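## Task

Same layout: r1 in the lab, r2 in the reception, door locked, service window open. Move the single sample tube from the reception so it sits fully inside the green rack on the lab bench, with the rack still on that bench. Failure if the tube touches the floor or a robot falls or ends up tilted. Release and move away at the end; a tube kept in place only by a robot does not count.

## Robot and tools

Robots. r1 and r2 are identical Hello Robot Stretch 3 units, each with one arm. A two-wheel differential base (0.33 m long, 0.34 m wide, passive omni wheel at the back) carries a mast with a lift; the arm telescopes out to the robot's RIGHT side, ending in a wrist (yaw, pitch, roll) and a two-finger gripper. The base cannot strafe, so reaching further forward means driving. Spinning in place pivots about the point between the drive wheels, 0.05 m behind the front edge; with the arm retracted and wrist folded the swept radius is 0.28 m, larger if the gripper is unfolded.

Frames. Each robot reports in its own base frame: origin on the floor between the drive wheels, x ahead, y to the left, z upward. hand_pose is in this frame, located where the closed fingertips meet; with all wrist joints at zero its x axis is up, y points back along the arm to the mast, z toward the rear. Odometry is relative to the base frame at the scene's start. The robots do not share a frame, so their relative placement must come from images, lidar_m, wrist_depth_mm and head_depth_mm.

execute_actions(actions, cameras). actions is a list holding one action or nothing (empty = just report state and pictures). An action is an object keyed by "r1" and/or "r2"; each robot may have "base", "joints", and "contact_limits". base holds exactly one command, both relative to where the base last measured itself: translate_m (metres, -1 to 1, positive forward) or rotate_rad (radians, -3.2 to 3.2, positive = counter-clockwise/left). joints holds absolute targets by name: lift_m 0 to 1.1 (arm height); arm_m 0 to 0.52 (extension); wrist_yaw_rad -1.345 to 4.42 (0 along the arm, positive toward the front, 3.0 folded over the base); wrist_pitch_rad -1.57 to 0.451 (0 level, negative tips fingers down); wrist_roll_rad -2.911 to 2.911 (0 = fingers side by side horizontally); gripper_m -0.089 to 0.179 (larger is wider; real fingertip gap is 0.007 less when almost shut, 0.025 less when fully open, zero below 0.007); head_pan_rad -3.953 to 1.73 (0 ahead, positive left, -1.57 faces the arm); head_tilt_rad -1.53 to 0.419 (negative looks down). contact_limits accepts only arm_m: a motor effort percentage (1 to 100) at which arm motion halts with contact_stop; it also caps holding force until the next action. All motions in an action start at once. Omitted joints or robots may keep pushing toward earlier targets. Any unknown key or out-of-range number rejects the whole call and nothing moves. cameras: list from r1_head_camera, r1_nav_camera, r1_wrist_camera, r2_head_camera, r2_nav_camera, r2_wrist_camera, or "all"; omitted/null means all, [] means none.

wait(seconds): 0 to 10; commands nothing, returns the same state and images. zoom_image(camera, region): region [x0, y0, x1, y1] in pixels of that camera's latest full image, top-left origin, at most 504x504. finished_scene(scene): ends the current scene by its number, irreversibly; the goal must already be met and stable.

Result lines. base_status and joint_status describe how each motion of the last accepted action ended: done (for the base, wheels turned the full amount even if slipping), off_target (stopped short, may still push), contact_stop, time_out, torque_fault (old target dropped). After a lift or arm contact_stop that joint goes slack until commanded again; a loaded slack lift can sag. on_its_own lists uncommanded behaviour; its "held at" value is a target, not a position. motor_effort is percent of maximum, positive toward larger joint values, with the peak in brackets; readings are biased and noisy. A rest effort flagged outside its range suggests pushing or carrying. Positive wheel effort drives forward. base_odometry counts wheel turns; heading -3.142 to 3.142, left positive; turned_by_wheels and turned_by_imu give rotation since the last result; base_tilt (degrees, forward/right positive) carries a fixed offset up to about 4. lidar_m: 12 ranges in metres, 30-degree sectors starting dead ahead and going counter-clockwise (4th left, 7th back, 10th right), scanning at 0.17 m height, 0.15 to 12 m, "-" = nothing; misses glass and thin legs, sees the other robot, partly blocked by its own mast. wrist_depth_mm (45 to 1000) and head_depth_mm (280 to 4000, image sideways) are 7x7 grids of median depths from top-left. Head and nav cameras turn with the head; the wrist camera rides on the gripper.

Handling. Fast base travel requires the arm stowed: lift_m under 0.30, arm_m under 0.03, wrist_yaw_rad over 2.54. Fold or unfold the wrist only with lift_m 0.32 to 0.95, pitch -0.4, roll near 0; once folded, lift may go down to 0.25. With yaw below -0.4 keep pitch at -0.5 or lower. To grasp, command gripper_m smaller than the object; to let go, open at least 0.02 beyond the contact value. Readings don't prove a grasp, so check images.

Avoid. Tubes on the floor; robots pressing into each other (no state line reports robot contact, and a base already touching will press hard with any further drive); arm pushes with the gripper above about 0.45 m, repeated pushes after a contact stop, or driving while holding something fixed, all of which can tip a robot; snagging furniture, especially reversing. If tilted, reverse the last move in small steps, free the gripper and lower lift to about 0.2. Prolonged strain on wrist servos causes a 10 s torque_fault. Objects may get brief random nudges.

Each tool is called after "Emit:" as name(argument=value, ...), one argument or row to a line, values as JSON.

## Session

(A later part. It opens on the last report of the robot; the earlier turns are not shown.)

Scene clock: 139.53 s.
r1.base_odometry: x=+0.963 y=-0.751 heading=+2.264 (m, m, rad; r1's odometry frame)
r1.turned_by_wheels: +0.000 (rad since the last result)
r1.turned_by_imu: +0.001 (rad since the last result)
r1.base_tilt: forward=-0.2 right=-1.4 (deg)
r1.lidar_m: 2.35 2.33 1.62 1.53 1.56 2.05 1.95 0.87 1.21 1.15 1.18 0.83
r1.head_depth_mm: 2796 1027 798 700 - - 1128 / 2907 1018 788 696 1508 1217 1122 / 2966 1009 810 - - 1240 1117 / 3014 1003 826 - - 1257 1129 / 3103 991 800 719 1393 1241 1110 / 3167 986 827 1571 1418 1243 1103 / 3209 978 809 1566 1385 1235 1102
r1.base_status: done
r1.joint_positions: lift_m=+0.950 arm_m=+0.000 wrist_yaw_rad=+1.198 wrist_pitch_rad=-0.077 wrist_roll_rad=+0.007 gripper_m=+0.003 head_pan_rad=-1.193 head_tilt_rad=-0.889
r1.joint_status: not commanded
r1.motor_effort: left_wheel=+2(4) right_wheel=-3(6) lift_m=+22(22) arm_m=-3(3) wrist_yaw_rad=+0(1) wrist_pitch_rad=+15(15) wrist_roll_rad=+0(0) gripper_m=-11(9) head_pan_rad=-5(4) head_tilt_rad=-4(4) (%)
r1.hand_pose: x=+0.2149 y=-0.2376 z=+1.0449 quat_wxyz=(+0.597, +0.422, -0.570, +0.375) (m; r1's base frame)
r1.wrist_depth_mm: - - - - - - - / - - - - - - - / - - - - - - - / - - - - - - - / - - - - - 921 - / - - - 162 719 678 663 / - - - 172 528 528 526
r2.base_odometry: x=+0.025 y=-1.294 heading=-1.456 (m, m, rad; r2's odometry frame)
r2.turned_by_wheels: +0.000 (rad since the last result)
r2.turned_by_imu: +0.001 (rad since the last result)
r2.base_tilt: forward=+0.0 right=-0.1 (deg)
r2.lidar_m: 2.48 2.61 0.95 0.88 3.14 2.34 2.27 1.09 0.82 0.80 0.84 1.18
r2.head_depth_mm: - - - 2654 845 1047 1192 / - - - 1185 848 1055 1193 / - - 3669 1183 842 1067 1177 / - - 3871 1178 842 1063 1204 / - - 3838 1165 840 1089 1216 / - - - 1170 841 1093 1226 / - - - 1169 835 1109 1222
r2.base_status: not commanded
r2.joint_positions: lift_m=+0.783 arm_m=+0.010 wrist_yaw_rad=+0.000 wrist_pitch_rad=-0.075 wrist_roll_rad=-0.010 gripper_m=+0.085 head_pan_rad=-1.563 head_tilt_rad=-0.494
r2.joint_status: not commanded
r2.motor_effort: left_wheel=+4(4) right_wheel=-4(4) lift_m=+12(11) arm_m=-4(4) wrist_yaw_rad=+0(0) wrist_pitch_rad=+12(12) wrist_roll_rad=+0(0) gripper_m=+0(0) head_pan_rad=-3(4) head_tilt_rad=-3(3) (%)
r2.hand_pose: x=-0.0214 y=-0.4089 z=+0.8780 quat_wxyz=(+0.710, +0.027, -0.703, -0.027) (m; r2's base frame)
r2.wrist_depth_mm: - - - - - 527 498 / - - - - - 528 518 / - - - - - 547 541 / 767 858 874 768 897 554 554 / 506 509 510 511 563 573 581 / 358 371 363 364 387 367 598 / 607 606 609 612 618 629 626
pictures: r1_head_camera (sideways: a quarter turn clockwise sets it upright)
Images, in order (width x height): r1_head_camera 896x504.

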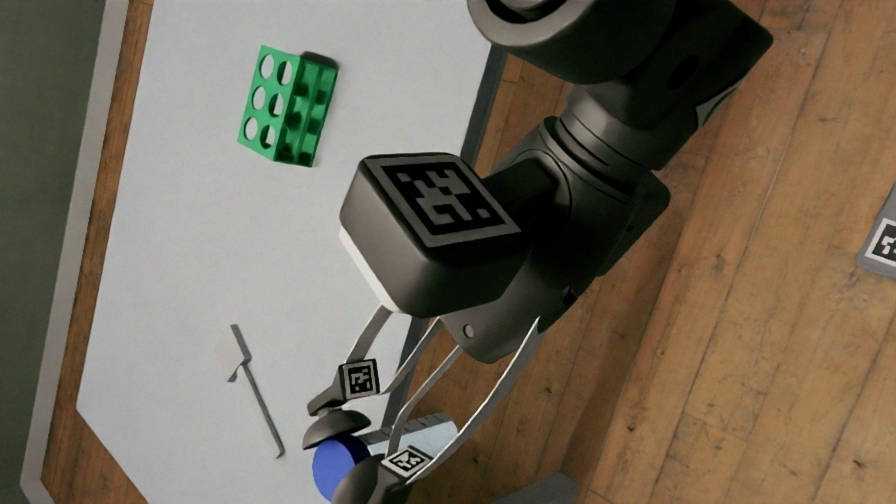

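Emit:
execute_actions(
  actions=[
    {"r1":{"base":{"translate_m":-0.2},"joints":{"arm_m":0.42,"lift_m":0.87,"head_pan_rad":-1.3,"head_tilt_rad":-0.75}}},
  ],
  cameras=["r1_head_camera"],
)

Scene clock: 144.03 s.
r1.base_odometry: x=+1.091 y=-0.904 heading=+2.264 (m, m, rad; r1's odometry frame)
r1.turned_by_wheels: +0.000 (rad since the last result)
r1.turned_by_imu: +0.001 (rad since the last result)
r1.base_tilt: forward=-0.1 right=-1.3 (deg)
r1.lidar_m: 2.55 2.30 1.60 1.51 1.54 1.85 1.75 1.79 0.72 1.16 1.19 1.00
r1.head_depth_mm: 2699 3034 935 786 699 1343 1167 / 2785 3097 931 779 1462 1334 1162 / 2863 3146 937 776 1492 1331 1155 / 2946 3195 917 770 1483 1327 1153 / 2966 3239 881 765 1518 1319 1147 / 3087 3275 969 762 1543 1319 1141 / 3135 1311 957 780 1535 1307 1136
r1.base_status: done
r1.joint_positions: lift_m=+0.870 arm_m=+0.420 wrist_yaw_rad=+1.199 wrist_pitch_rad=-0.077 wrist_roll_rad=+0.007 gripper_m=+0.003 head_pan_rad=-1.293 head_tilt_rad=-0.754
r1.joint_status: all done
r1.motor_effort: left_wheel=+2(3) right_wheel=-3(6) lift_m=+17(21) arm_m=+4(5) wrist_yaw_rad=+1(0) wrist_pitch_rad=+15(15) wrist_roll_rad=+0(0) gripper_m=-12(9) head_pan_rad=-4(19) head_tilt_rad=+2(14) (%)
r1.hand_pose: x=+0.2149 y=-0.6569 z=+0.9651 quat_wxyz=(+0.597, +0.422, -0.570, +0.375) (m; r1's base frame)
r1.wrist_depth_mm: - - - - - - - / - - - - - - - / - - - - - - - / - - - - - - - / - 746 737 784 781 - - / - 524 535 161 549 512 507 / - 403 385 172 353 404 402
r2.base_odometry: x=+0.025 y=-1.294 heading=-1.456 (m, m, rad; r2's odometry frame)
r2.turned_by_wheels: +0.000 (rad since the last result)
r2.turned_by_imu: +0.000 (rad since the last result)
r2.base_tilt: forward=-0.1 right=-0.1 (deg)
r2.lidar_m: 2.48 2.60 0.94 0.88 3.14 2.34 2.26 1.09 0.82 0.80 0.84 1.18
r2.head_depth_mm: - - - 2651 846 1048 1198 / - - - 1182 847 1056 1183 / - - 3597 1185 843 1071 1184 / - - 3874 1175 841 1064 1191 / - - 3835 1176 835 1091 1217 / - - - 1171 838 1096 1217 / - - - 1165 837 1107 1231
r2.base_status: not commanded
r2.joint_positions: lift_m=+0.783 arm_m=+0.010 wrist_yaw_rad=+0.000 wrist_pitch_rad=-0.075 wrist_roll_rad=-0.010 gripper_m=+0.085 head_pan_rad=-1.563 head_tilt_rad=-0.494
r2.joint_status: not commanded
r2.motor_effort: left_wheel=+4(4) right_wheel=-4(4) lift_m=+12(11) arm_m=-4(4) wrist_yaw_rad=+0(0) wrist_pitch_rad=+12(12) wrist_roll_rad=+0(0) gripper_m=+0(0) head_pan_rad=-3(3) head_tilt_rad=-3(3) (%)
r2.hand_pose: x=-0.0214 y=-0.4089 z=+0.8780 quat_wxyz=(+0.710, +0.027, -0.703, -0.027) (m; r2's base frame)
r2.wrist_depth_mm: - - - - - 524 499 / - - - - - 529 509 / - - - - - 531 538 / 744 840 861 784 908 572 552 / 511 505 516 514 569 562 576 / 357 370 363 365 386 373 596 / 613 617 616 615 636 608 608
pictures: r1_head_camera (sideways: a quarter turn clockwise sets it upright)
Images, in order (width x height): r1_head_camera 896x504.

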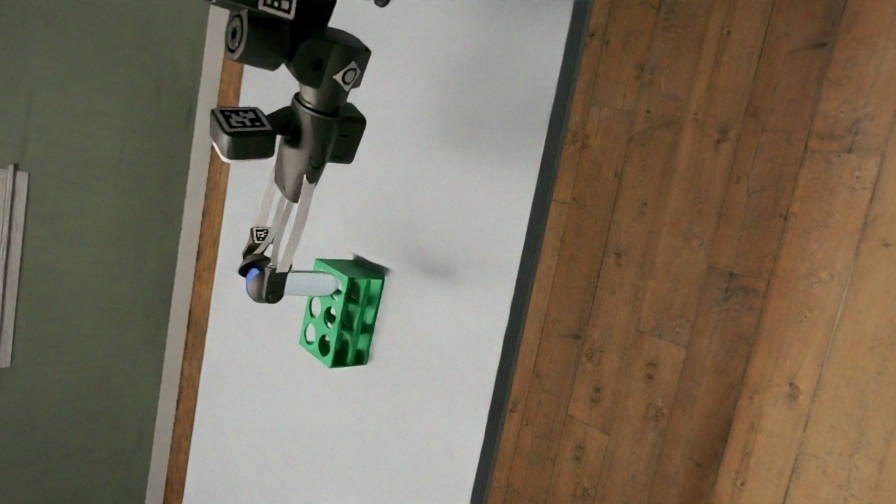

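Emit:
execute_actions(
  actions=[
    {"r1":{"joints":{"arm_m":0.46,"lift_m":0.84}}},
  ],
  cameras=["r1_head_camera"],
)

Emit:
zoom_image(
  camera="r1_head_camera",
  region=[220,220,420,380],
)

Scene clock: 145.63 s.
r1.base_odometry: x=+1.091 y=-0.904 heading=+2.264 (m, m, rad; r1's odometry frame)
r1.turned_by_wheels: +0.000 (rad since the last result)
r1.turned_by_imu: +0.000 (rad since the last result)
r1.base_tilt: forward=-0.1 right=-1.3 (deg)
r1.lidar_m: 2.55 2.29 1.60 1.51 1.55 1.85 1.75 1.79 0.73 1.16 1.18 1.00
r1.head_depth_mm: 2728 3076 905 785 699 1348 1161 / 2782 3055 985 784 1468 1330 1161 / 2851 3139 953 774 1489 1326 1156 / 2924 3141 900 772 1486 1326 1152 / 2983 3203 895 765 1515 1317 1145 / 3068 3287 966 763 1540 1309 1142 / 3147 1305 959 781 1539 1304 1138
r1.base_status: not commanded
r1.joint_positions: lift_m=+0.840 arm_m=+0.460 wrist_yaw_rad=+1.199 wrist_pitch_rad=-0.074 wrist_roll_rad=+0.007 gripper_m=+0.003 head_pan_rad=-1.293 head_tilt_rad=-0.754
r1.joint_status: all done
r1.motor_effort: left_wheel=+2(2) right_wheel=-3(3) lift_m=+17(18) arm_m=+4(5) wrist_yaw_rad=+0(0) wrist_pitch_rad=+14(15) wrist_roll_rad=+0(0) gripper_m=-11(11) head_pan_rad=-4(5) head_tilt_rad=+2(2) (%)
r1.hand_pose: x=+0.2151 y=-0.6968 z=+0.9359 quat_wxyz=(+0.597, +0.422, -0.570, +0.376) (m; r1's base frame)
r1.wrist_depth_mm: - - - - - - - / - - - - - - - / - - - - - - - / - - - - - - - / - 663 664 709 711 639 - / - 472 484 162 495 462 464 / 365 368 350 172 334 357 356
r2.base_odometry: x=+0.025 y=-1.294 heading=-1.456 (m, m, rad; r2's odometry frame)
r2.turned_by_wheels: +0.000 (rad since the last result)
r2.turned_by_imu: +0.000 (rad since the last result)
r2.base_tilt: forward=+0.0 right=-0.1 (deg)
r2.lidar_m: 2.49 2.61 0.95 0.88 3.13 2.32 2.27 1.10 0.82 0.80 0.84 1.18
r2.head_depth_mm: - - - 2627 844 1052 1202 / - - - 1178 844 1059 1192 / - - 3624 1180 841 1073 1175 / - - 3935 1182 843 1069 1195 / - - 3806 1166 843 1094 1214 / - - - 1174 840 1097 1214 / - - - 1165 836 1107 1234
r2.base_status: not commanded
r2.joint_positions: lift_m=+0.783 arm_m=+0.010 wrist_yaw_rad=+0.000 wrist_pitch_rad=-0.075 wrist_roll_rad=-0.010 gripper_m=+0.085 head_pan_rad=-1.563 head_tilt_rad=-0.494
r2.joint_status: not commanded
r2.motor_effort: left_wheel=+4(4) right_wheel=-4(4) lift_m=+11(11) arm_m=-4(4) wrist_yaw_rad=+0(0) wrist_pitch_rad=+12(12) wrist_roll_rad=+0(1) gripper_m=+1(1) head_pan_rad=-4(3) head_tilt_rad=-3(3) (%)
r2.hand_pose: x=-0.0214 y=-0.4089 z=+0.8780 quat_wxyz=(+0.710, +0.027, -0.703, -0.027) (m; r2's base frame)
r2.wrist_depth_mm: - - - - - 522 498 / - - - - - 530 518 / - - - - - 548 530 / 748 859 876 769 899 568 547 / 501 505 513 519 561 555 573 / 361 373 362 366 384 369 597 / 604 616 628 631 623 619 623
pictures: r1_head_camera (sideways: a quarter turn clockwise sets it upright)
Images, in order (width x height): r1_head_camera 896x504.

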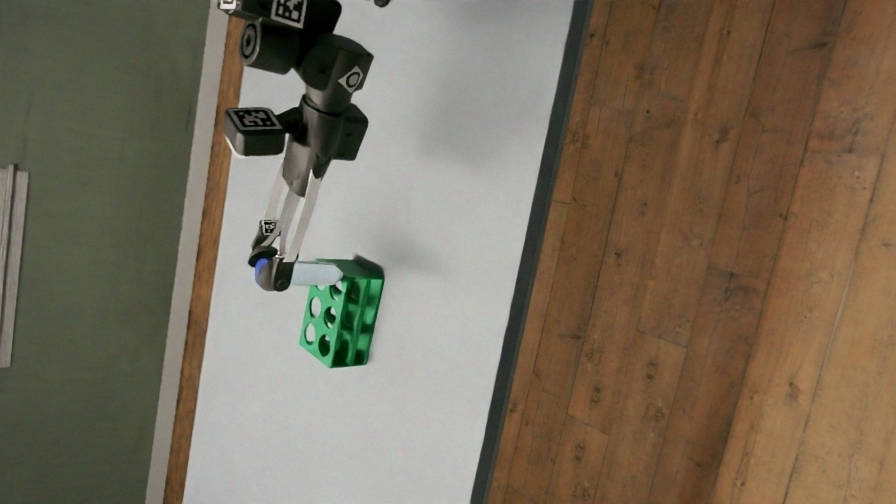

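Region (220, 220, 420, 380) of r1_head_camera's 896x504 image, scaled by 2.520, with more detail than that image has; it fills the top 403 rows of this view, and the rest is white.

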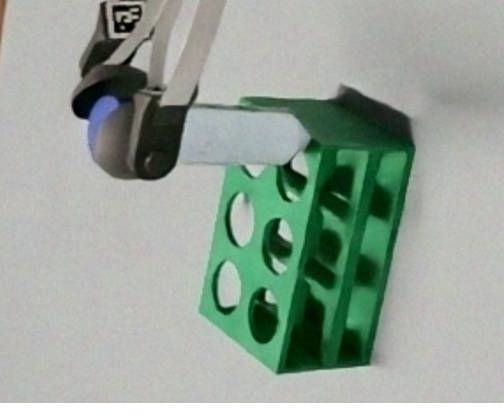

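Emit:
execute_actions(
  actions=[
    {"r1":{"base":{"translate_m":0.026},"joints":{"arm_m":0.472,"lift_m":0.845}}},
  ],
  cameras=["r1_head_camera"],
)

Emit:
zoom_image(
  camera="r1_head_camera",
  region=[220,220,420,380],
)

Scene clock: 147.83 s.
r1.base_odometry: x=+1.074 y=-0.884 heading=+2.265 (m, m, rad; r1's odometry frame)
r1.turned_by_wheels: +0.000 (rad since the last result)
r1.turned_by_imu: +0.000 (rad since the last result)
r1.base_tilt: forward=-0.1 right=-1.3 (deg)
r1.lidar_m: 2.52 2.30 1.60 1.51 1.55 1.88 1.78 1.81 0.74 1.16 1.18 0.98
r1.head_depth_mm: 2738 3038 921 786 698 1341 1168 / 2773 3092 929 780 1466 1333 1162 / 2859 3129 939 775 1487 1333 1155 / 2943 3178 878 772 1490 1327 1146 / 2996 3202 942 764 1511 1323 1144 / 3080 3272 969 760 1541 1309 1141 / 3128 1313 956 778 1544 1306 1136
r1.base_status: done
r1.joint_positions: lift_m=+0.845 arm_m=+0.472 wrist_yaw_rad=+1.199 wrist_pitch_rad=-0.075 wrist_roll_rad=+0.007 gripper_m=+0.003 head_pan_rad=-1.293 head_tilt_rad=-0.754
r1.joint_status: all done
r1.motor_effort: left_wheel=+2(5) right_wheel=-3(4) lift_m=+22(26) arm_m=+3(5) wrist_yaw_rad=+0(1) wrist_pitch_rad=+14(14) wrist_roll_rad=+0(0) gripper_m=-10(10) head_pan_rad=-4(5) head_tilt_rad=+2(2) (%)
r1.hand_pose: x=+0.2150 y=-0.7088 z=+0.9404 quat_wxyz=(+0.597, +0.422, -0.570, +0.376) (m; r1's base frame)
r1.wrist_depth_mm: - - - - - - - / - - - - - - - / - - - - - - - / - - - - - - - / - 670 660 713 719 - - / 536 476 495 162 503 469 465 / 371 374 353 171 351 366 365
r2.base_odometry: x=+0.025 y=-1.294 heading=-1.456 (m, m, rad; r2's odometry frame)
r2.turned_by_wheels: +0.000 (rad since the last result)
r2.turned_by_imu: +0.000 (rad since the last result)
r2.base_tilt: forward=+0.0 right=-0.1 (deg)
r2.lidar_m: 2.49 2.61 0.94 0.88 3.12 2.33 2.27 1.09 0.82 0.80 0.84 1.18
r2.head_depth_mm: - - - 2621 846 1039 1196 / - - - 1182 845 1054 1196 / - - 3581 1176 838 1060 1173 / - - 3904 1177 842 1062 1197 / - - 3854 1176 842 1089 1214 / - - - 1168 839 1099 1223 / - - - 1171 837 1106 1223
r2.base_status: not commanded
r2.joint_positions: lift_m=+0.783 arm_m=+0.010 wrist_yaw_rad=+0.000 wrist_pitch_rad=-0.075 wrist_roll_rad=-0.010 gripper_m=+0.085 head_pan_rad=-1.563 head_tilt_rad=-0.494
r2.joint_status: not commanded
r2.motor_effort: left_wheel=+4(4) right_wheel=-4(4) lift_m=+12(12) arm_m=-4(4) wrist_yaw_rad=+0(0) wrist_pitch_rad=+12(12) wrist_roll_rad=+0(0) gripper_m=+0(1) head_pan_rad=-3(3) head_tilt_rad=-4(3) (%)
r2.hand_pose: x=-0.0214 y=-0.4089 z=+0.8780 quat_wxyz=(+0.710, +0.027, -0.703, -0.027) (m; r2's base frame)
r2.wrist_depth_mm: - - - - - 523 500 / - - - - - 532 523 / - - - - - 547 541 / 762 866 877 774 867 562 557 / 510 504 510 509 565 563 581 / 359 373 364 366 391 374 589 / 614 622 619 603 610 615 626
pictures: r1_head_camera (sideways: a quarter turn clockwise sets it upright)
Images, in order (width x height): r1_head_camera 896x504.

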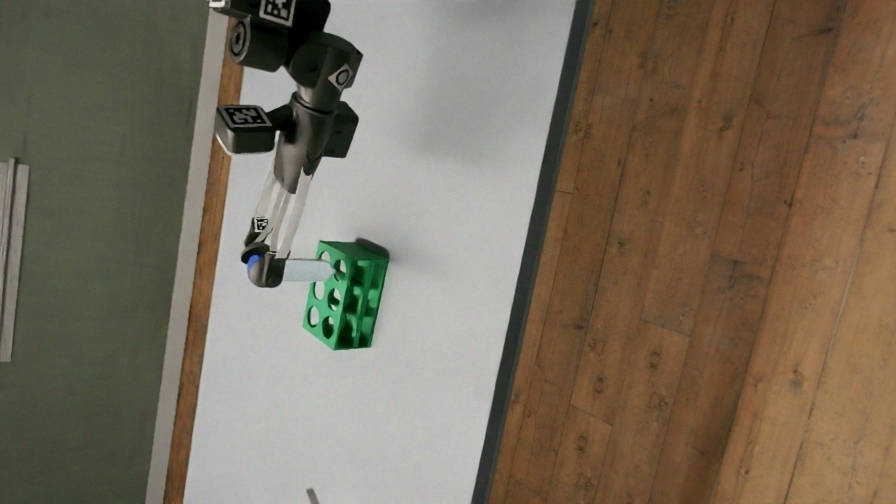

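Region (220, 220, 420, 380) of r1_head_camera's 896x504 image, scaled by 2.520, with more detail than that image has; it fills the top 403 rows of this view, and the rest is white.

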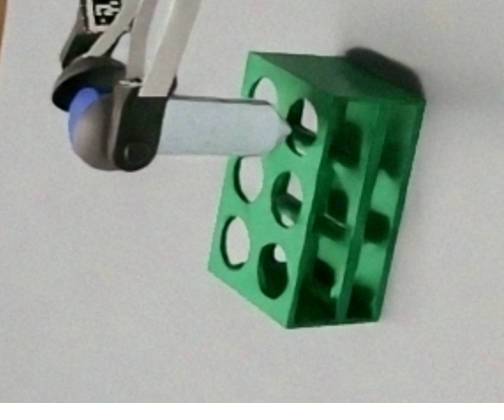

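Emit:
execute_actions(
  actions=[
    {"r1":{"joints":{"lift_m":0.818}}},
  ],
  cameras=["r1_head_camera"],
)

Emit:
zoom_image(
  camera="r1_head_camera",
  region=[220,220,420,380],
)

Scene clock: 149.03 s.
r1.base_odometry: x=+1.074 y=-0.884 heading=+2.265 (m, m, rad; r1's odometry frame)
r1.turned_by_wheels: +0.000 (rad since the last result)
r1.turned_by_imu: +0.000 (rad since the last result)
r1.base_tilt: forward=-0.1 right=-1.3 (deg)
r1.lidar_m: 2.53 2.29 1.61 1.52 1.55 1.88 1.78 1.81 0.74 1.16 1.18 0.99
r1.head_depth_mm: 2716 3004 - 787 698 1341 1166 / 2759 3104 1049 783 1461 1334 1162 / 2822 3128 950 776 1487 1330 1157 / 2899 3200 878 771 1489 1323 1152 / 3006 3223 944 763 1518 1314 1144 / 3054 3250 967 759 1539 1315 1142 / 3175 1312 960 778 1530 1308 1134
r1.base_status: not commanded
r1.joint_positions: lift_m=+0.818 arm_m=+0.472 wrist_yaw_rad=+1.199 wrist_pitch_rad=-0.076 wrist_roll_rad=+0.007 gripper_m=+0.003 head_pan_rad=-1.293 head_tilt_rad=-0.754
r1.joint_status: all done
r1.motor_effort: left_wheel=+2(2) right_wheel=-3(3) lift_m=+18(19) arm_m=+3(4) wrist_yaw_rad=+0(0) wrist_pitch_rad=+15(15) wrist_roll_rad=+0(0) gripper_m=-10(10) head_pan_rad=-5(4) head_tilt_rad=+1(2) (%)
r1.hand_pose: x=+0.2150 y=-0.7088 z=+0.9135 quat_wxyz=(+0.597, +0.422, -0.570, +0.375) (m; r1's base frame)
r1.wrist_depth_mm: - - - - - - - / - - - - - - - / - - - - - - - / - - - - - - - / - 601 574 638 626 581 - / 454 426 437 160 447 417 414 / 329 331 315 170 271 325 322
r2.base_odometry: x=+0.025 y=-1.294 heading=-1.456 (m, m, rad; r2's odometry frame)
r2.turned_by_wheels: +0.000 (rad since the last result)
r2.turned_by_imu: +0.000 (rad since the last result)
r2.base_tilt: forward=+0.0 right=-0.1 (deg)
r2.lidar_m: 2.49 2.62 0.95 0.88 3.15 2.33 2.27 1.10 0.82 0.80 0.84 1.18
r2.head_depth_mm: - - - 2672 845 1051 1187 / - - - 1184 847 1053 1198 / - - 3594 1176 842 1064 1177 / - - 3842 1172 842 1064 1195 / - - 3917 1164 840 1088 1214 / - - - 1167 836 1101 1218 / - - - 1167 842 1103 1228
r2.base_status: not commanded
r2.joint_positions: lift_m=+0.783 arm_m=+0.010 wrist_yaw_rad=+0.000 wrist_pitch_rad=-0.075 wrist_roll_rad=-0.010 gripper_m=+0.085 head_pan_rad=-1.563 head_tilt_rad=-0.494
r2.joint_status: not commanded
r2.motor_effort: left_wheel=+5(4) right_wheel=-4(4) lift_m=+12(11) arm_m=-4(4) wrist_yaw_rad=+0(0) wrist_pitch_rad=+12(12) wrist_roll_rad=+0(0) gripper_m=+1(0) head_pan_rad=-3(4) head_tilt_rad=-3(3) (%)
r2.hand_pose: x=-0.0214 y=-0.4089 z=+0.8780 quat_wxyz=(+0.710, +0.027, -0.703, -0.027) (m; r2's base frame)
r2.wrist_depth_mm: - - - - - 527 502 / - - - - - 523 522 / - - - - - 538 529 / 736 857 869 779 904 561 545 / 503 511 521 516 566 564 580 / 360 370 363 362 394 367 589 / 620 622 629 619 617 624 627
pictures: r1_head_camera (sideways: a quarter turn clockwise sets it upright)
Images, in order (width x height): r1_head_camera 896x504.

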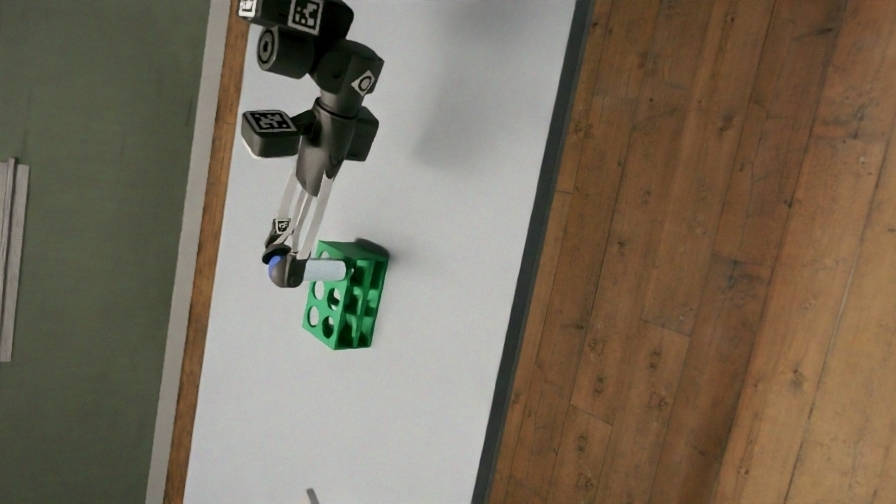

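Region (220, 220, 420, 380) of r1_head_camera's 896x504 image, scaled by 2.520, with more detail than that image has; it fills the top 403 rows of this view, and the rest is white.

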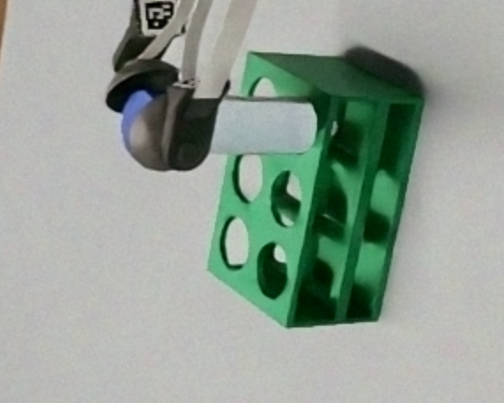

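Emit:
execute_actions(
  actions=[
    {"r1":{"joints":{"lift_m":0.79}}},
  ],
  cameras=[],
)

Emit:
execute_actions(
  actions=[
    {"r1":{"joints":{"gripper_m":0.08}}},
  ],
  cameras=[],
)

Emit:
execute_actions(
  actions=[
    {"r1":{"joints":{"lift_m":0.9}}},
  ],
  cameras=[],
)

Emit:
execute_actions(
  actions=[
    {"r1":{"joints":{"arm_m":0.05,"lift_m":1.0}}},
  ],
  cameras=["r1_head_camera"],
)

Emit:
zoom_image(
  camera="r1_head_camera",
  region=[220,220,420,380],
)

Scene clock: 150.43 s.
r1.base_odometry: x=+1.074 y=-0.884 heading=+2.265 (m, m, rad; r1's odometry frame)
r1.turned_by_wheels: +0.000 (rad since the last result)
r1.turned_by_imu: +0.000 (rad since the last result)
r1.base_tilt: forward=-0.1 right=-1.3 (deg)
r1.lidar_m: 2.52 2.30 1.61 1.52 1.55 1.87 1.77 1.81 0.74 1.16 1.19 0.98
r1.head_depth_mm: 2731 3006 - 787 698 1345 1168 / 2805 3095 1088 780 1469 1333 1158 / 2853 3098 1036 777 1499 1334 1154 / 2913 3207 914 768 1488 1330 1152 / 3009 3248 943 766 1520 1323 1147 / 3077 3252 968 762 1544 1311 1137 / 3162 1312 957 777 1534 1310 1136
r1.base_status: not commanded
r1.joint_positions: lift_m=+0.790 arm_m=+0.472 wrist_yaw_rad=+1.199 wrist_pitch_rad=-0.076 wrist_roll_rad=+0.007 gripper_m=+0.003 head_pan_rad=-1.293 head_tilt_rad=-0.754
r1.joint_status: all done
r1.motor_effort: left_wheel=+2(2) right_wheel=-2(3) lift_m=+18(22) arm_m=+3(3) wrist_yaw_rad=+0(1) wrist_pitch_rad=+15(15) wrist_roll_rad=+0(0) gripper_m=-10(11) head_pan_rad=-4(4) head_tilt_rad=+2(2) (%)
r1.hand_pose: x=+0.2150 y=-0.7088 z=+0.8854 quat_wxyz=(+0.597, +0.422, -0.570, +0.375) (m; r1's base frame)
r1.wrist_depth_mm: - - - - - - - / - - - - - - - / - - - - - - - / - - - 877 852 - - / - 523 523 562 546 504 510 / 371 367 380 161 384 364 365 / 287 287 273 169 187 282 283
r2.base_odometry: x=+0.025 y=-1.294 heading=-1.456 (m, m, rad; r2's odometry frame)
r2.turned_by_wheels: +0.000 (rad since the last result)
r2.turned_by_imu: +0.000 (rad since the last result)
r2.base_tilt: forward=+0.0 right=+0.0 (deg)
r2.lidar_m: 2.48 2.61 0.95 0.88 3.17 2.33 2.28 1.09 0.82 0.80 0.84 1.18
r2.head_depth_mm: - - - 2664 844 1046 1184 / - - - 1180 844 1052 1196 / - - 3622 1179 837 1063 1173 / - - 3868 1174 842 1065 1189 / - - 3831 1169 839 1097 1220 / - - - 1165 839 1101 1222 / - - - 1169 835 1109 1236
r2.base_status: not commanded
r2.joint_positions: lift_m=+0.783 arm_m=+0.010 wrist_yaw_rad=+0.000 wrist_pitch_rad=-0.075 wrist_roll_rad=-0.010 gripper_m=+0.085 head_pan_rad=-1.563 head_tilt_rad=-0.494
r2.joint_status: not commanded
r2.motor_effort: left_wheel=+4(4) right_wheel=-4(4) lift_m=+11(12) arm_m=-4(4) wrist_yaw_rad=+0(0) wrist_pitch_rad=+12(12) wrist_roll_rad=+0(0) gripper_m=+0(0) head_pan_rad=-3(3) head_tilt_rad=-4(3) (%)
r2.hand_pose: x=-0.0214 y=-0.4089 z=+0.8780 quat_wxyz=(+0.710, +0.027, -0.703, -0.027) (m; r2's base frame)
r2.wrist_depth_mm: - - - - - 529 493 / - - - - - 529 517 / - - - - - 530 542 / 753 848 875 781 868 558 561 / 507 511 513 510 565 562 579 / 361 372 365 365 387 363 602 / 618 618 621 609 612 635 627
pictures: none
No camera images: the call's "cameras" was empty. Leave "cameras" out to get every camera's image.

Scene clock: 151.70 s.
r1.base_odometry: x=+1.074 y=-0.884 heading=+2.265 (m, m, rad; r1's odometry frame)
r1.turned_by_wheels: +0.000 (rad since the last result)
r1.turned_by_imu: +0.000 (rad since the last result)
r1.base_tilt: forward=-0.1 right=-1.3 (deg)
r1.lidar_m: 2.52 2.30 1.60 1.52 1.55 1.88 1.78 1.81 0.74 1.16 1.18 0.98
r1.head_depth_mm: 2732 3013 - 786 698 1344 1168 / 2758 3093 1088 778 1469 1337 1159 / 2849 3099 1033 775 1491 1332 1157 / 2899 3199 914 771 1485 1326 1148 / 2996 3227 937 765 1519 1318 1147 / 3053 3275 966 761 1544 1310 1142 / 3149 1307 959 781 1536 1310 1138
r1.base_status: not commanded
r1.joint_positions: lift_m=+0.790 arm_m=+0.472 wrist_yaw_rad=+1.199 wrist_pitch_rad=-0.076 wrist_roll_rad=+0.007 gripper_m=+0.080 head_pan_rad=-1.293 head_tilt_rad=-0.754
r1.joint_status: all done
r1.motor_effort: left_wheel=+2(2) right_wheel=-3(3) lift_m=+17(17) arm_m=+4(3) wrist_yaw_rad=+0(0) wrist_pitch_rad=+15(14) wrist_roll_rad=+0(0) gripper_m=+0(79) head_pan_rad=-5(5) head_tilt_rad=+3(2) (%)
r1.hand_pose: x=+0.2150 y=-0.7088 z=+0.8854 quat_wxyz=(+0.597, +0.422, -0.570, +0.375) (m; r1's base frame)
r1.wrist_depth_mm: - - - - - - - / - - - - - - - / - - - - - - - / - - - 860 849 - - / - 522 539 511 527 511 508 / 374 370 337 165 355 375 362 / 288 289 273 171 210 276 284
r2.base_odometry: x=+0.025 y=-1.294 heading=-1.456 (m, m, rad; r2's odometry frame)
r2.turned_by_wheels: +0.000 (rad since the last result)
r2.turned_by_imu: +0.000 (rad since the last result)
r2.base_tilt: forward=+0.0 right=+0.0 (deg)
r2.lidar_m: 2.49 2.60 0.95 0.88 3.14 2.34 2.27 1.10 0.82 0.80 0.84 1.19
r2.head_depth_mm: - - - 2626 844 1050 1192 / - - - 1180 841 1051 1193 / - - 3597 1186 844 1070 1174 / - - 3899 1175 838 1067 1191 / - - 3924 1176 842 1092 1221 / - - - 1172 840 1096 1214 / - - - 1171 838 1097 1226
r2.base_status: not commanded
r2.joint_positions: lift_m=+0.783 arm_m=+0.010 wrist_yaw_rad=+0.000 wrist_pitch_rad=-0.075 wrist_roll_rad=-0.010 gripper_m=+0.085 head_pan_rad=-1.563 head_tilt_rad=-0.494
r2.joint_status: not commanded
r2.motor_effort: left_wheel=+5(4) right_wheel=-5(4) lift_m=+12(11) arm_m=-4(4) wrist_yaw_rad=+0(0) wrist_pitch_rad=+12(12) wrist_roll_rad=+0(0) gripper_m=+1(0) head_pan_rad=-3(3) head_tilt_rad=-3(3) (%)
r2.hand_pose: x=-0.0214 y=-0.4089 z=+0.8780 quat_wxyz=(+0.710, +0.027, -0.703, -0.027) (m; r2's base frame)
r2.wrist_depth_mm: - - - - - 523 499 / - - - - - 532 523 / - - - - - 534 535 / 745 867 867 770 913 564 547 / 502 510 509 514 561 563 583 / 364 373 361 365 392 367 592 / 620 617 600 610 611 623 631
pictures: none
No camera images: the call's "cameras" was empty. Leave "cameras" out to get every camera's image.

Scene clock: 153.53 s.
r1.base_odometry: x=+1.074 y=-0.884 heading=+2.265 (m, m, rad; r1's odometry frame)
r1.turned_by_wheels: +0.000 (rad since the last result)
r1.turned_by_imu: +0.000 (rad since the last result)
r1.base_tilt: forward=-0.1 right=-1.3 (deg)
r1.lidar_m: 2.52 2.29 1.60 1.51 1.55 1.88 1.78 1.82 0.74 1.16 1.19 0.98
r1.head_depth_mm: 2706 2949 971 785 698 1347 1167 / 2774 3047 957 782 1465 1335 1160 / 2869 3159 991 775 1491 1333 1154 / 2917 3205 946 771 1490 1325 1148 / 3009 3237 941 767 1508 1311 1146 / 3059 3283 966 761 1551 1307 1145 / 3154 1314 958 777 1535 1308 1142
r1.base_status: not commanded
r1.joint_positions: lift_m=+0.900 arm_m=+0.472 wrist_yaw_rad=+1.199 wrist_pitch_rad=-0.076 wrist_roll_rad=+0.007 gripper_m=+0.080 head_pan_rad=-1.293 head_tilt_rad=-0.754
r1.joint_status: all done
r1.motor_effort: left_wheel=+2(2) right_wheel=-3(3) lift_m=+22(23) arm_m=+3(4) wrist_yaw_rad=+0(1) wrist_pitch_rad=+14(15) wrist_roll_rad=+0(0) gripper_m=+0(1) head_pan_rad=-4(5) head_tilt_rad=+2(2) (%)
r1.hand_pose: x=+0.2150 y=-0.7088 z=+0.9952 quat_wxyz=(+0.597, +0.422, -0.570, +0.375) (m; r1's base frame)
r1.wrist_depth_mm: - - - - - - - / - - - - - - - / - - - - - - - / - - - - - - - / - - 890 803 866 - - / - 582 555 572 578 587 - / 494 451 431 453 446 427 445
r2.base_odometry: x=+0.025 y=-1.294 heading=-1.456 (m, m, rad; r2's odometry frame)
r2.turned_by_wheels: +0.000 (rad since the last result)
r2.turned_by_imu: +0.000 (rad since the last result)
r2.base_tilt: forward=-0.1 right=-0.1 (deg)
r2.lidar_m: 2.49 2.62 0.94 0.88 3.14 2.33 2.27 1.10 0.82 0.80 0.84 1.18
r2.head_depth_mm: - - - 2631 845 1047 1193 / - - - 1179 842 1053 1195 / - - 3638 1174 841 1070 1178 / - - 3754 1171 838 1068 1184 / - - 3887 1172 841 1088 1211 / - - - 1169 840 1096 1220 / - - - 1160 840 1098 1230
r2.base_status: not commanded
r2.joint_positions: lift_m=+0.783 arm_m=+0.010 wrist_yaw_rad=+0.000 wrist_pitch_rad=-0.075 wrist_roll_rad=-0.010 gripper_m=+0.085 head_pan_rad=-1.563 head_tilt_rad=-0.494
r2.joint_status: not commanded
r2.motor_effort: left_wheel=+4(4) right_wheel=-4(4) lift_m=+12(12) arm_m=-4(4) wrist_yaw_rad=+0(0) wrist_pitch_rad=+12(12) wrist_roll_rad=-1(1) gripper_m=+1(0) head_pan_rad=-3(4) head_tilt_rad=-3(3) (%)
r2.hand_pose: x=-0.0214 y=-0.4089 z=+0.8780 quat_wxyz=(+0.710, +0.027, -0.703, -0.027) (m; r2's base frame)
r2.wrist_depth_mm: - - - - - 539 502 / - - - - - 524 510 / - - - - - 533 534 / 751 864 863 771 886 559 546 / 501 509 508 528 568 554 570 / 357 372 363 364 385 370 603 / 628 612 611 609 620 605 627
pictures: none
No camera images: the call's "cameras" was empty. Leave "cameras" out to get every camera's image.

Scene clock: 157.83 s.
r1.base_odometry: x=+1.074 y=-0.884 heading=+2.265 (m, m, rad; r1's odometry frame)
r1.turned_by_wheels: +0.000 (rad since the last result)
r1.turned_by_imu: +0.000 (rad since the last result)
r1.base_tilt: forward=-0.1 right=-1.3 (deg)
r1.lidar_m: 2.52 2.30 1.60 1.52 1.55 1.87 1.77 1.81 0.74 1.16 1.18 0.98
r1.head_depth_mm: 2742 3025 1099 - - 1338 1165 / 2798 3127 1003 834 1469 1343 1161 / 2831 3133 994 - 1496 1329 1159 / 2907 3199 - - 1492 1324 1148 / 2966 3230 1053 - 1516 1319 1145 / 3073 3263 926 761 1543 1312 1142 / 3131 1313 958 782 1539 1305 1136
r1.base_status: not commanded
r1.joint_positions: lift_m=+1.000 arm_m=+0.050 wrist_yaw_rad=+1.200 wrist_pitch_rad=-0.075 wrist_roll_rad=+0.007 gripper_m=+0.080 head_pan_rad=-1.293 head_tilt_rad=-0.754
r1.joint_status: all done
r1.motor_effort: left_wheel=+2(2) right_wheel=-3(3) lift_m=+21(22) arm_m=-3(4) wrist_yaw_rad=+1(0) wrist_pitch_rad=+14(15) wrist_roll_rad=+0(0) gripper_m=+1(0) head_pan_rad=-5(5) head_tilt_rad=+2(2) (%)
r1.hand_pose: x=+0.2151 y=-0.2873 z=+1.0953 quat_wxyz=(+0.597, +0.422, -0.570, +0.376) (m; r1's base frame)
r1.wrist_depth_mm: - - - - - - - / - - - - - - - / - - - - - - - / - - - - - - - / - - - - - - - / - - - 819 744 783 753 / - - - 923 589 571 602
r2.base_odometry: x=+0.025 y=-1.294 heading=-1.456 (m, m, rad; r2's odometry frame)
r2.turned_by_wheels: +0.000 (rad since the last result)
r2.turned_by_imu: +0.000 (rad since the last result)
r2.base_tilt: forward=+0.0 right=-0.1 (deg)
r2.lidar_m: 2.49 2.61 0.95 0.88 3.15 2.34 2.27 1.09 0.82 0.80 0.84 1.18
r2.head_depth_mm: - - - 2623 845 1050 1189 / - - - 1184 845 1058 1195 / - - 3577 1175 844 1069 1177 / - - 3914 1177 840 1058 1193 / - - 3845 1169 839 1085 1209 / - - - 1177 833 1095 1227 / - - - 1174 837 1109 1228
r2.base_status: not commanded
r2.joint_positions: lift_m=+0.783 arm_m=+0.010 wrist_yaw_rad=+0.000 wrist_pitch_rad=-0.075 wrist_roll_rad=-0.010 gripper_m=+0.085 head_pan_rad=-1.563 head_tilt_rad=-0.494
r2.joint_status: not commanded
r2.motor_effort: left_wheel=+4(4) right_wheel=-4(4) lift_m=+12(11) arm_m=-4(4) wrist_yaw_rad=+0(0) wrist_pitch_rad=+12(12) wrist_roll_rad=+0(1) gripper_m=+0(1) head_pan_rad=-3(3) head_tilt_rad=-3(3) (%)
r2.hand_pose: x=-0.0214 y=-0.4089 z=+0.8780 quat_wxyz=(+0.710, +0.027, -0.703, -0.027) (m; r2's base frame)
r2.wrist_depth_mm: - - - - - 528 497 / - - - - - 530 512 / - - - - - 530 540 / 765 869 874 776 878 562 551 / 501 511 513 520 559 560 574 / 355 373 361 365 387 369 594 / 592 622 606 618 614 620 627
pictures: r1_head_camera (sideways: a quarter turn clockwise sets it upright)
Images, in order (width x height): r1_head_camera 896x504.

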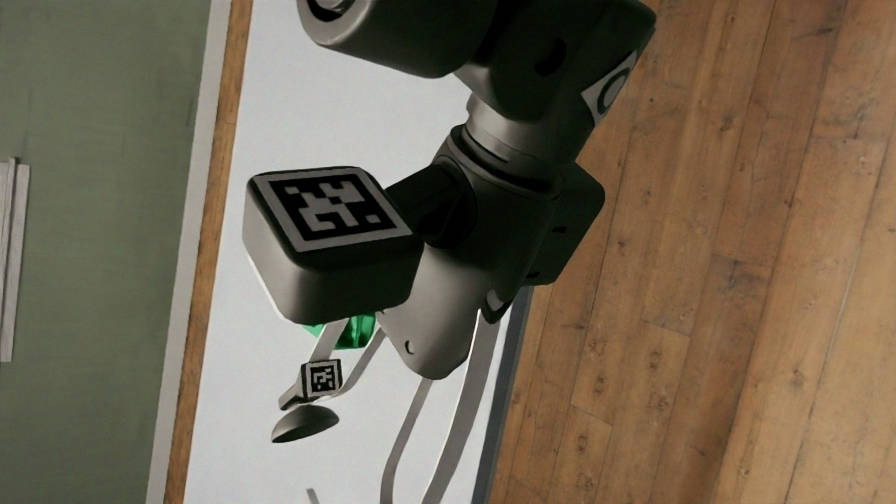

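Region (220, 220, 420, 380) of r1_head_camera's 896x504 image, scaled by 2.520, with more detail than that image has; it fills the top 403 rows of this view, and the rest is white.

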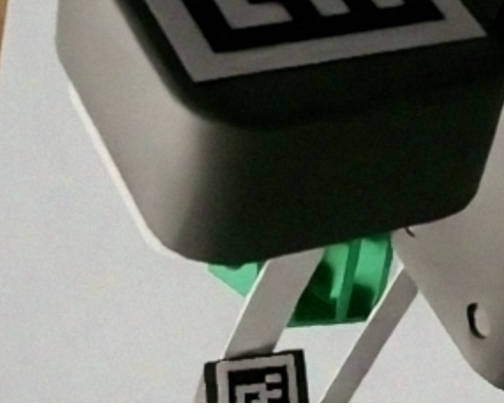

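The cap dropped a row in the depth reading on release, consistent with seating.

Emit:
finished_scene(
  scene=2,
)

The scene is finished: the task was done.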